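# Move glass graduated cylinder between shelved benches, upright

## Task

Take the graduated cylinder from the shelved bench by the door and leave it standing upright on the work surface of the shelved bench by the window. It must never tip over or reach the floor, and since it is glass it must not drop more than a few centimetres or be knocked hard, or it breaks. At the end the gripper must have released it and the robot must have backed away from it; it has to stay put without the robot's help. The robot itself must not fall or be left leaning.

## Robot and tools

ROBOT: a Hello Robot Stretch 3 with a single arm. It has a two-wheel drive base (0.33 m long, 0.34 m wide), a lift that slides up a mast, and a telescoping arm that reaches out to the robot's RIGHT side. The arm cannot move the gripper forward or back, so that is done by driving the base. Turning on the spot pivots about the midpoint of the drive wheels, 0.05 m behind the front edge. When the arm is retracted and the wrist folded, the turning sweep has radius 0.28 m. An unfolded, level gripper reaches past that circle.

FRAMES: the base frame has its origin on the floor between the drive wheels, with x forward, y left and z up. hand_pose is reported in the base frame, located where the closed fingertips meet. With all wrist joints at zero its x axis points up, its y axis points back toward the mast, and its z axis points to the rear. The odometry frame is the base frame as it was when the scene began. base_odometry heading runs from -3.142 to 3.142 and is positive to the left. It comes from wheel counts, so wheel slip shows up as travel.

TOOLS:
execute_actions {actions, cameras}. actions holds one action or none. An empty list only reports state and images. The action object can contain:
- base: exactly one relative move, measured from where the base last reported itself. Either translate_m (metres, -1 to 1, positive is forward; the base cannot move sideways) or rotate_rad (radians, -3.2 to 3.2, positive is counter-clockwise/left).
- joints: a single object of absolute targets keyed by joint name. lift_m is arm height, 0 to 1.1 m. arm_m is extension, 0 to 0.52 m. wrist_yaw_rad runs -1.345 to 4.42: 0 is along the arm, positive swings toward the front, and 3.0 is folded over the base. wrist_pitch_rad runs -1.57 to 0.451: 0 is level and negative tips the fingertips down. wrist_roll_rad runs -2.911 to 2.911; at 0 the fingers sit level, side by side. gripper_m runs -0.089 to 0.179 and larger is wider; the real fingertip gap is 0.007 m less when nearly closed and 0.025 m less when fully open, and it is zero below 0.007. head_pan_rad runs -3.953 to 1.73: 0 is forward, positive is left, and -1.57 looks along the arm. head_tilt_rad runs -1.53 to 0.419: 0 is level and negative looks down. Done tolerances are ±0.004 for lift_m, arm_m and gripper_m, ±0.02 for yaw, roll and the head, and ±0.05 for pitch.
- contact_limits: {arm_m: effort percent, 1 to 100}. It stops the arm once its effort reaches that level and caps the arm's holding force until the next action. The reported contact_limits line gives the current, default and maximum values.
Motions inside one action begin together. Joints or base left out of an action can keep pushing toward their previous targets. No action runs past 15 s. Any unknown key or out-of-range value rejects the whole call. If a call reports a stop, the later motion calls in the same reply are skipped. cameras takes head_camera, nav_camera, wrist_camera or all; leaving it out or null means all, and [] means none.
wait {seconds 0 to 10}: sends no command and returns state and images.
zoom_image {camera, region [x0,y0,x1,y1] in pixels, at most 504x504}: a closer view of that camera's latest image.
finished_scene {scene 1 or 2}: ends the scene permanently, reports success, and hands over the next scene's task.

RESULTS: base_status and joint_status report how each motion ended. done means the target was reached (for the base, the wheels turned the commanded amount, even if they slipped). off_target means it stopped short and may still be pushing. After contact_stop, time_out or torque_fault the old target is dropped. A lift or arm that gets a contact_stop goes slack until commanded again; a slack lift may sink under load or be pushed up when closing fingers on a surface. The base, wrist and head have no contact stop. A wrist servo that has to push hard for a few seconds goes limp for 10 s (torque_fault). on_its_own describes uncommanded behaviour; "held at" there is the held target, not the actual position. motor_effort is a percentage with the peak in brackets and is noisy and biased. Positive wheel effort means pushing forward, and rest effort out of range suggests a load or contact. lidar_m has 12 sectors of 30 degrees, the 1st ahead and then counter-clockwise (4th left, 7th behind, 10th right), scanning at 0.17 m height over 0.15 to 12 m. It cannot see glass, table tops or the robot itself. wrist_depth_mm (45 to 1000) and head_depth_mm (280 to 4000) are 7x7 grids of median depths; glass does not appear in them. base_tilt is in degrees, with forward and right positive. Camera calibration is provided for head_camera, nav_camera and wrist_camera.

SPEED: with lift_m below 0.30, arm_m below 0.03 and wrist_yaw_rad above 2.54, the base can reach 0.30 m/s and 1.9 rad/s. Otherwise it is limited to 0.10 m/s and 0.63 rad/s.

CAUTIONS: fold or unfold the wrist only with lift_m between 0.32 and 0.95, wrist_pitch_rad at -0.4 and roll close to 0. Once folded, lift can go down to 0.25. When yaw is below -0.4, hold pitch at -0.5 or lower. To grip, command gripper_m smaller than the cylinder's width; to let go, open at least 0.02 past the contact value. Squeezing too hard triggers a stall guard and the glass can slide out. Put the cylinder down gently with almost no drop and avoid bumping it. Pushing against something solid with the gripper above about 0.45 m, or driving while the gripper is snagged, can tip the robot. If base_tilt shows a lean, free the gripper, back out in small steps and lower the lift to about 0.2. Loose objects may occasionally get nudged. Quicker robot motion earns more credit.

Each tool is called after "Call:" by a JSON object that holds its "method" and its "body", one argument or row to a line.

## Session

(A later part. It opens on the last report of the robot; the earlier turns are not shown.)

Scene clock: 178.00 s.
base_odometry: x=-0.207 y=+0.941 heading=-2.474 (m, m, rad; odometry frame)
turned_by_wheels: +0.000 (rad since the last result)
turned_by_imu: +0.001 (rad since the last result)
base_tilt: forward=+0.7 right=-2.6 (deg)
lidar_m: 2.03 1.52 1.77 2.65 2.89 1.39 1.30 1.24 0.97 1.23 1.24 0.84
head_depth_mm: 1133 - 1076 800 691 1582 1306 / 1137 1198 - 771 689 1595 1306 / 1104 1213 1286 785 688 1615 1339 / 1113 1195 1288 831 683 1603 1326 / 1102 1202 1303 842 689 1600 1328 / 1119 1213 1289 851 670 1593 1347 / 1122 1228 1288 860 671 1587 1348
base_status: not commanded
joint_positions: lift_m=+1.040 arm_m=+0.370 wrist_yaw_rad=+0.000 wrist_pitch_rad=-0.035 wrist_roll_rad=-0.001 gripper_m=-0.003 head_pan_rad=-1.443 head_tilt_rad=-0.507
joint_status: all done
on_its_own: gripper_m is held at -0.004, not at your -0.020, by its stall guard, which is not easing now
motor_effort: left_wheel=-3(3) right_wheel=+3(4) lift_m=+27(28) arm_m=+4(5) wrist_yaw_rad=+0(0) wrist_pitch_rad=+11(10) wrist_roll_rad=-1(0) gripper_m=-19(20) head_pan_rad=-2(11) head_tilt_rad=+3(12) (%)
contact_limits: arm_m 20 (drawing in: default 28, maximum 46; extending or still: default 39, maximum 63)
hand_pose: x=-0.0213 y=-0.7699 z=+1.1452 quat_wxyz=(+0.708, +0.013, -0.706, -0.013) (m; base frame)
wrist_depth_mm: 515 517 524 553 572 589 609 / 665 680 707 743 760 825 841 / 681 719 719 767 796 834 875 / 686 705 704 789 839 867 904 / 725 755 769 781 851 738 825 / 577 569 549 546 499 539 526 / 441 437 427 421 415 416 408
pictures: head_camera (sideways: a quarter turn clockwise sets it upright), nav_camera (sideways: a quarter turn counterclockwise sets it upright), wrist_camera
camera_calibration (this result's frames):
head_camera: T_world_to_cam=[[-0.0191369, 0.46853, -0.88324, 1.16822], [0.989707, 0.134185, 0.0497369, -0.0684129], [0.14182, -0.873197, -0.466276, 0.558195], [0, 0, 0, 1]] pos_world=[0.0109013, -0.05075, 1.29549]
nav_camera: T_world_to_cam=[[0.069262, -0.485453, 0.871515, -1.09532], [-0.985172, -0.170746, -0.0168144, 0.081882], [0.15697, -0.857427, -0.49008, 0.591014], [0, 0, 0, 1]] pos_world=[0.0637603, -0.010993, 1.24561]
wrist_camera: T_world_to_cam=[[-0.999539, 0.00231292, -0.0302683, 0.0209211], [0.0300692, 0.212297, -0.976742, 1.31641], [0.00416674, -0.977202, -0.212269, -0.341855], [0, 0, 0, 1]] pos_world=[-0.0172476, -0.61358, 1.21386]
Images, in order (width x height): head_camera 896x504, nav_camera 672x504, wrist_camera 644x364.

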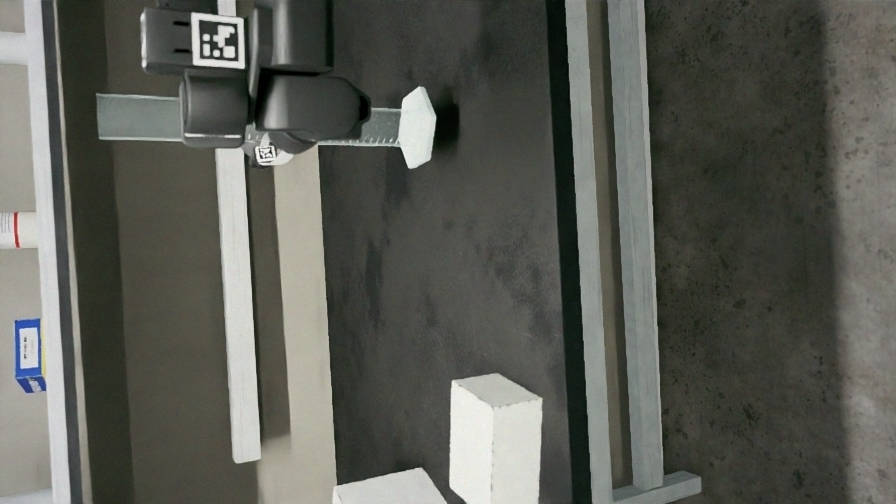

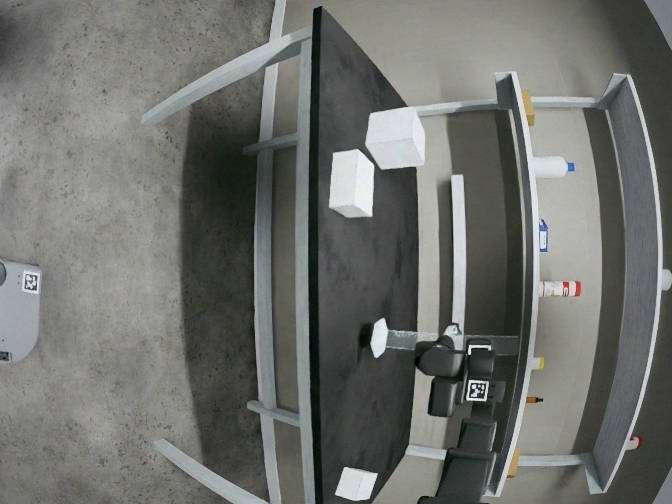

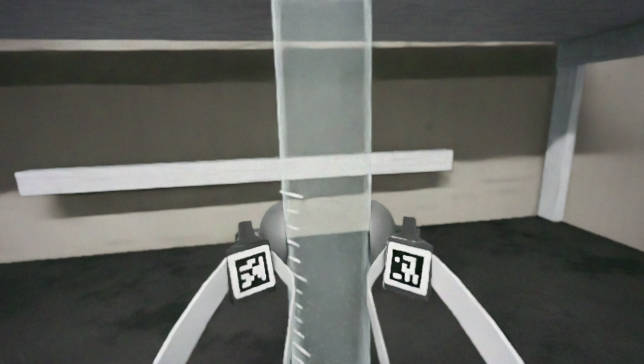

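Call:
{"method": "execute_actions", "body": {
  "actions": [
    {"joints": {"lift_m": 1.003}}
  ],
  "cameras": ["head_camera"]
}}

Scene clock: 180.53 s.
base_odometry: x=-0.207 y=+0.941 heading=-2.474 (m, m, rad; odometry frame)
turned_by_wheels: +0.000 (rad since the last result)
turned_by_imu: +0.000 (rad since the last result)
base_tilt: forward=+0.7 right=-2.6 (deg)
lidar_m: 2.03 1.52 1.77 2.66 2.89 1.40 1.30 1.23 0.97 1.23 1.24 0.85
head_depth_mm: 1136 1204 - 805 692 1566 1304 / 1135 1216 - 771 689 1580 1312 / 1101 1215 1291 822 687 1590 1325 / 1110 1201 1286 830 683 1605 1329 / 1093 1200 1285 844 690 1602 1330 / 1117 1216 1301 850 669 1598 1342 / 1119 1230 1284 865 673 1604 1352
base_status: not commanded
joint_positions: lift_m=+1.003 arm_m=+0.370 wrist_yaw_rad=+0.000 wrist_pitch_rad=-0.035 wrist_roll_rad=-0.001 gripper_m=-0.003 head_pan_rad=-1.443 head_tilt_rad=-0.507
joint_status: all done
on_its_own: gripper_m is held at -0.004, not at your -0.020, by its stall guard, which is not easing now
motor_effort: left_wheel=-3(3) right_wheel=+3(4) lift_m=+17(25) arm_m=+3(4) wrist_yaw_rad=+0(0) wrist_pitch_rad=+11(11) wrist_roll_rad=+0(0) gripper_m=-19(19) head_pan_rad=-3(2) head_tilt_rad=+3(3) (%)
hand_pose: x=-0.0213 y=-0.7699 z=+1.1088 quat_wxyz=(+0.708, +0.013, -0.706, -0.013) (m; base frame)
wrist_depth_mm: 625 649 689 698 735 770 688 / 667 675 696 726 768 804 827 / 685 700 723 767 809 831 863 / 699 731 744 795 830 871 909 / 708 746 724 688 730 661 634 / 507 504 472 473 438 470 462 / 387 384 372 372 367 367 361
pictures: head_camera (sideways: a quarter turn clockwise sets it upright)
camera_calibration (this result's frames):
head_camera: T_world_to_cam=[[-0.0191368, 0.46853, -0.88324, 1.16822], [0.989707, 0.134185, 0.0497369, -0.0684129], [0.14182, -0.873198, -0.466276, 0.558195], [0, 0, 0, 1]] pos_world=[0.0109013, -0.05075, 1.29549]
Images, in order (width x height): head_camera 896x504.

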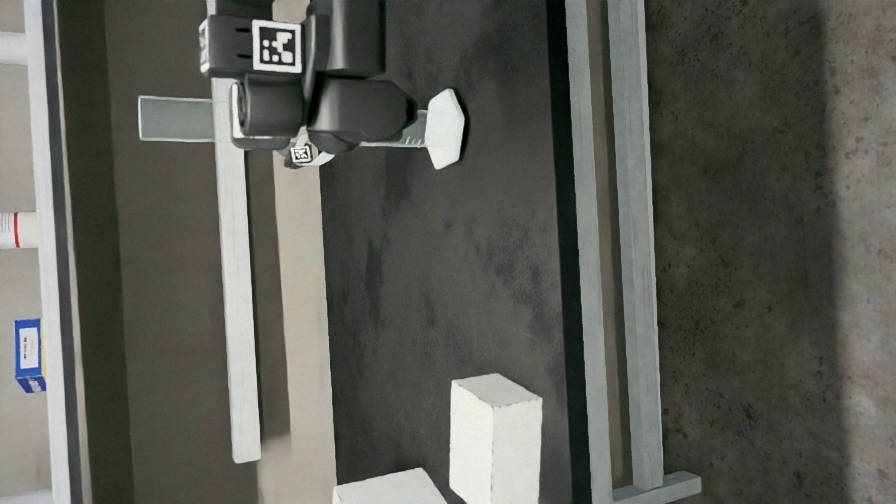

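Call:
{"method": "execute_actions", "body": {
  "actions": [
    {"joints": {"lift_m": 0.989}}
  ],
  "cameras": ["head_camera"]
}}

Scene clock: 182.70 s.
base_odometry: x=-0.207 y=+0.941 heading=-2.474 (m, m, rad; odometry frame)
turned_by_wheels: +0.000 (rad since the last result)
turned_by_imu: +0.000 (rad since the last result)
base_tilt: forward=+0.7 right=-2.6 (deg)
lidar_m: 2.03 1.52 1.77 2.65 2.90 1.39 1.30 1.24 0.97 1.23 1.24 0.84
head_depth_mm: 1132 1204 - 778 690 1575 1301 / 1139 1211 - 766 689 1591 1313 / 1102 1215 1292 820 689 1604 1322 / 1109 1201 1287 829 684 1615 1320 / 1095 1201 1294 837 692 1603 1335 / 1122 1218 1293 847 669 1602 1343 / 1116 1228 1294 862 674 1598 1351
base_status: not commanded
joint_positions: lift_m=+0.989 arm_m=+0.370 wrist_yaw_rad=+0.000 wrist_pitch_rad=-0.028 wrist_roll_rad=-0.001 gripper_m=-0.003 head_pan_rad=-1.443 head_tilt_rad=-0.507
joint_status: all done
on_its_own: gripper_m is held at -0.004, not at your -0.020, by its stall guard, which is not easing now
motor_effort: left_wheel=-3(3) right_wheel=+4(4) lift_m=+16(18) arm_m=+4(4) wrist_yaw_rad=-1(0) wrist_pitch_rad=+8(11) wrist_roll_rad=+0(0) gripper_m=-19(19) head_pan_rad=-2(2) head_tilt_rad=+3(3) (%)
hand_pose: x=-0.0213 y=-0.7702 z=+1.0968 quat_wxyz=(+0.708, +0.010, -0.707, -0.010) (m; base frame)
wrist_depth_mm: 644 658 689 689 737 768 707 / 654 676 696 729 769 802 827 / 666 692 718 750 789 854 872 / 713 716 753 784 825 850 922 / 709 696 700 658 708 627 636 / 494 479 460 465 424 446 445 / 369 368 363 354 353 350 343
pictures: head_camera (sideways: a quarter turn clockwise sets it upright)
camera_calibration (this result's frames):
head_camera: T_world_to_cam=[[-0.0191349, 0.468515, -0.883248, 1.16823], [0.989707, 0.134185, 0.0497368, -0.0684128], [0.141822, -0.873206, -0.46626, 0.558175], [0, 0, 0, 1]] pos_world=[0.0109013, -0.0507501, 1.29549]
Images, in order (width x height): head_camera 896x504.

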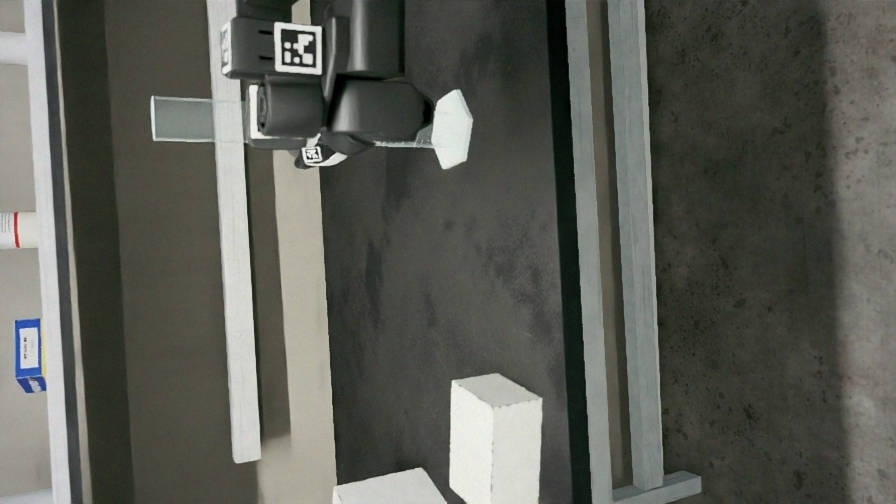

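The wrist pitch effort dropped (11 → 8), so the cylinder has touched the surface. Releasing now.

Call:
{"method": "execute_actions", "body": {
  "actions": [
    {"joints": {"gripper_m": 0.12}}
  ],
  "cameras": ["head_camera", "wrist_camera"]
}}

Scene clock: 185.33 s.
base_odometry: x=-0.207 y=+0.941 heading=-2.474 (m, m, rad; odometry frame)
turned_by_wheels: +0.000 (rad since the last result)
turned_by_imu: +0.000 (rad since the last result)
base_tilt: forward=+0.6 right=-2.6 (deg)
lidar_m: 2.03 1.52 1.77 2.65 2.89 1.39 1.30 1.24 0.97 1.23 1.24 0.84
head_depth_mm: 1132 1200 - 779 692 1581 1302 / 1138 1210 - 768 691 1591 1315 / 1109 1212 1295 818 689 1608 1310 / 1107 1206 1302 829 682 1589 1325 / 1098 1204 1292 839 689 1592 1330 / 1120 1217 1291 852 670 1596 1344 / 1119 1228 1289 860 674 1607 1353
base_status: not commanded
joint_positions: lift_m=+0.989 arm_m=+0.370 wrist_yaw_rad=+0.000 wrist_pitch_rad=-0.022 wrist_roll_rad=-0.001 gripper_m=+0.120 head_pan_rad=-1.443 head_tilt_rad=-0.507
joint_status: all done
motor_effort: left_wheel=-3(3) right_wheel=+4(4) lift_m=+16(16) arm_m=+4(4) wrist_yaw_rad=-1(0) wrist_pitch_rad=+6(8) wrist_roll_rad=+0(1) gripper_m=+1(83) head_pan_rad=-2(3) head_tilt_rad=+3(2) (%)
hand_pose: x=-0.0213 y=-0.7703 z=+1.0984 quat_wxyz=(+0.708, +0.008, -0.707, -0.008) (m; base frame)
wrist_depth_mm: 640 664 703 700 749 749 678 / 648 684 712 739 771 786 838 / 669 693 729 745 792 831 898 / 702 738 749 778 845 853 905 / 704 739 698 666 679 661 635 / 493 499 468 473 465 446 451 / 372 371 365 357 358 354 351
pictures: head_camera (sideways: a quarter turn clockwise sets it upright), wrist_camera
camera_calibration (this result's frames):
head_camera: T_world_to_cam=[[-0.019135, 0.468515, -0.883248, 1.16823], [0.989707, 0.134186, 0.0497368, -0.0684128], [0.141822, -0.873206, -0.46626, 0.558175], [0, 0, 0, 1]] pos_world=[0.0109013, -0.0507501, 1.29549]
wrist_camera: T_world_to_cam=[[-0.999539, 0.00190479, -0.0303028, 0.0192284], [0.0300755, 0.19903, -0.979532, 1.26363], [0.00416536, -0.979992, -0.198996, -0.368936], [0, 0, 0, 1]] pos_world=[-0.017248, -0.613091, 1.16493]
Images, in order (width x height): head_camera 896x504, wrist_camera 644x364.

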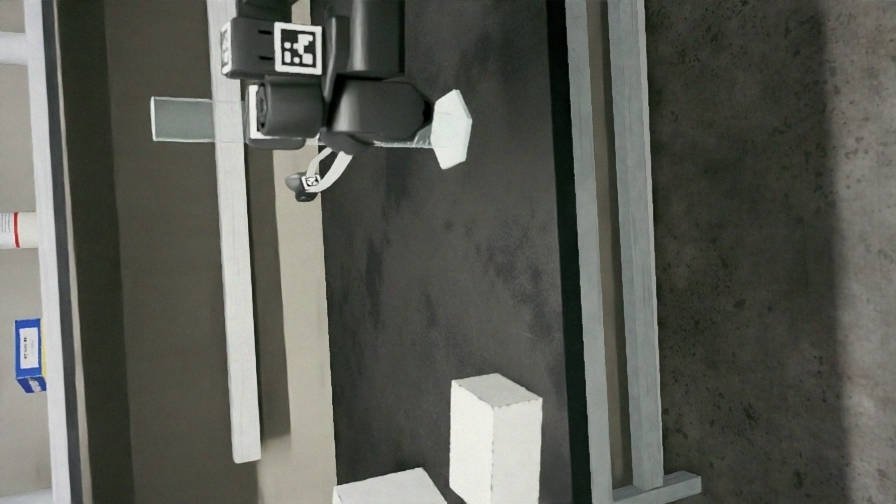

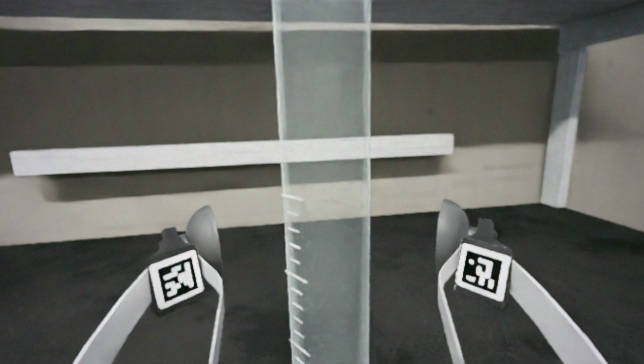

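Call:
{"method": "execute_actions", "body": {
  "actions": [
    {"joints": {"arm_m": 0.0}}
  ],
  "cameras": ["head_camera", "wrist_camera"]
}}

Scene clock: 193.07 s.
base_odometry: x=-0.207 y=+0.941 heading=-2.474 (m, m, rad; odometry frame)
turned_by_wheels: +0.000 (rad since the last result)
turned_by_imu: +0.001 (rad since the last result)
base_tilt: forward=+0.7 right=-2.6 (deg)
lidar_m: 2.03 1.52 1.77 2.65 2.89 1.39 1.30 1.24 0.98 1.23 1.24 0.84
head_depth_mm: 1129 1200 1250 871 - - - / 1134 1215 1283 882 - - - / 1113 1217 1295 868 688 1576 1322 / 1112 1208 1288 872 684 1614 1335 / 1096 1201 1294 841 690 1602 1332 / 1119 1210 1292 851 671 1589 1343 / 1103 1230 1292 862 674 1594 1361
base_status: not commanded
joint_positions: lift_m=+0.989 arm_m=+0.000 wrist_yaw_rad=+0.000 wrist_pitch_rad=-0.020 wrist_roll_rad=-0.001 gripper_m=+0.120 head_pan_rad=-1.443 head_tilt_rad=-0.507
joint_status: all done
motor_effort: left_wheel=-2(3) right_wheel=+4(3) lift_m=+16(16) arm_m=-4(4) wrist_yaw_rad=+0(0) wrist_pitch_rad=+6(6) wrist_roll_rad=-1(1) gripper_m=+1(0) head_pan_rad=-2(2) head_tilt_rad=+3(3) (%)
hand_pose: x=-0.0214 y=-0.4010 z=+1.0987 quat_wxyz=(+0.708, +0.008, -0.707, -0.007) (m; base frame)
wrist_depth_mm: 776 830 852 872 924 980 - / 988 999 - - - - - / - - - - - - - / 966 - - - - - - / 569 732 702 681 666 670 548 / 379 416 470 474 471 449 461 / 360 372 367 379 389 463 -
pictures: head_camera (sideways: a quarter turn clockwise sets it upright), wrist_camera
camera_calibration (this result's frames):
head_camera: T_world_to_cam=[[-0.0191135, 0.468351, -0.883336, 1.16834], [0.989706, 0.134194, 0.0497355, -0.068411], [0.141832, -0.873292, -0.466094, 0.557959], [0, 0, 0, 1]] pos_world=[0.0109014, -0.0507513, 1.2955]
wrist_camera: T_world_to_cam=[[-0.999539, 0.0019739, -0.0303055, 0.0185378], [0.0300966, 0.197896, -0.979761, 1.1902], [0.00406337, -0.980221, -0.197864, -0.00821541], [0, 0, 0, 1]] pos_world=[-0.0172583, -0.243625, 1.16505]
Images, in order (width x height): head_camera 896x504, wrist_camera 644x364.

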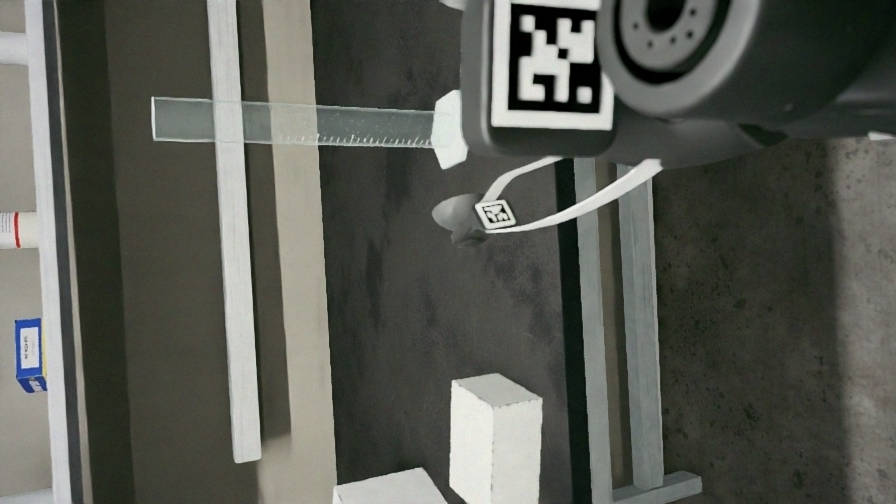

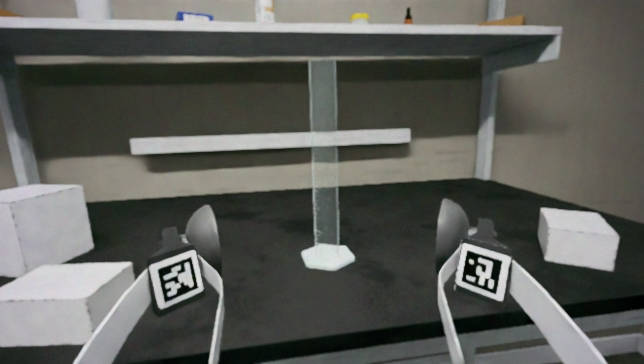

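The cylinder stands upright on the window-side bench and the gripper is clear.

Call:
{"method": "finished_scene", "body": {
  "scene": 1
}}

The scene is finished: the task was done.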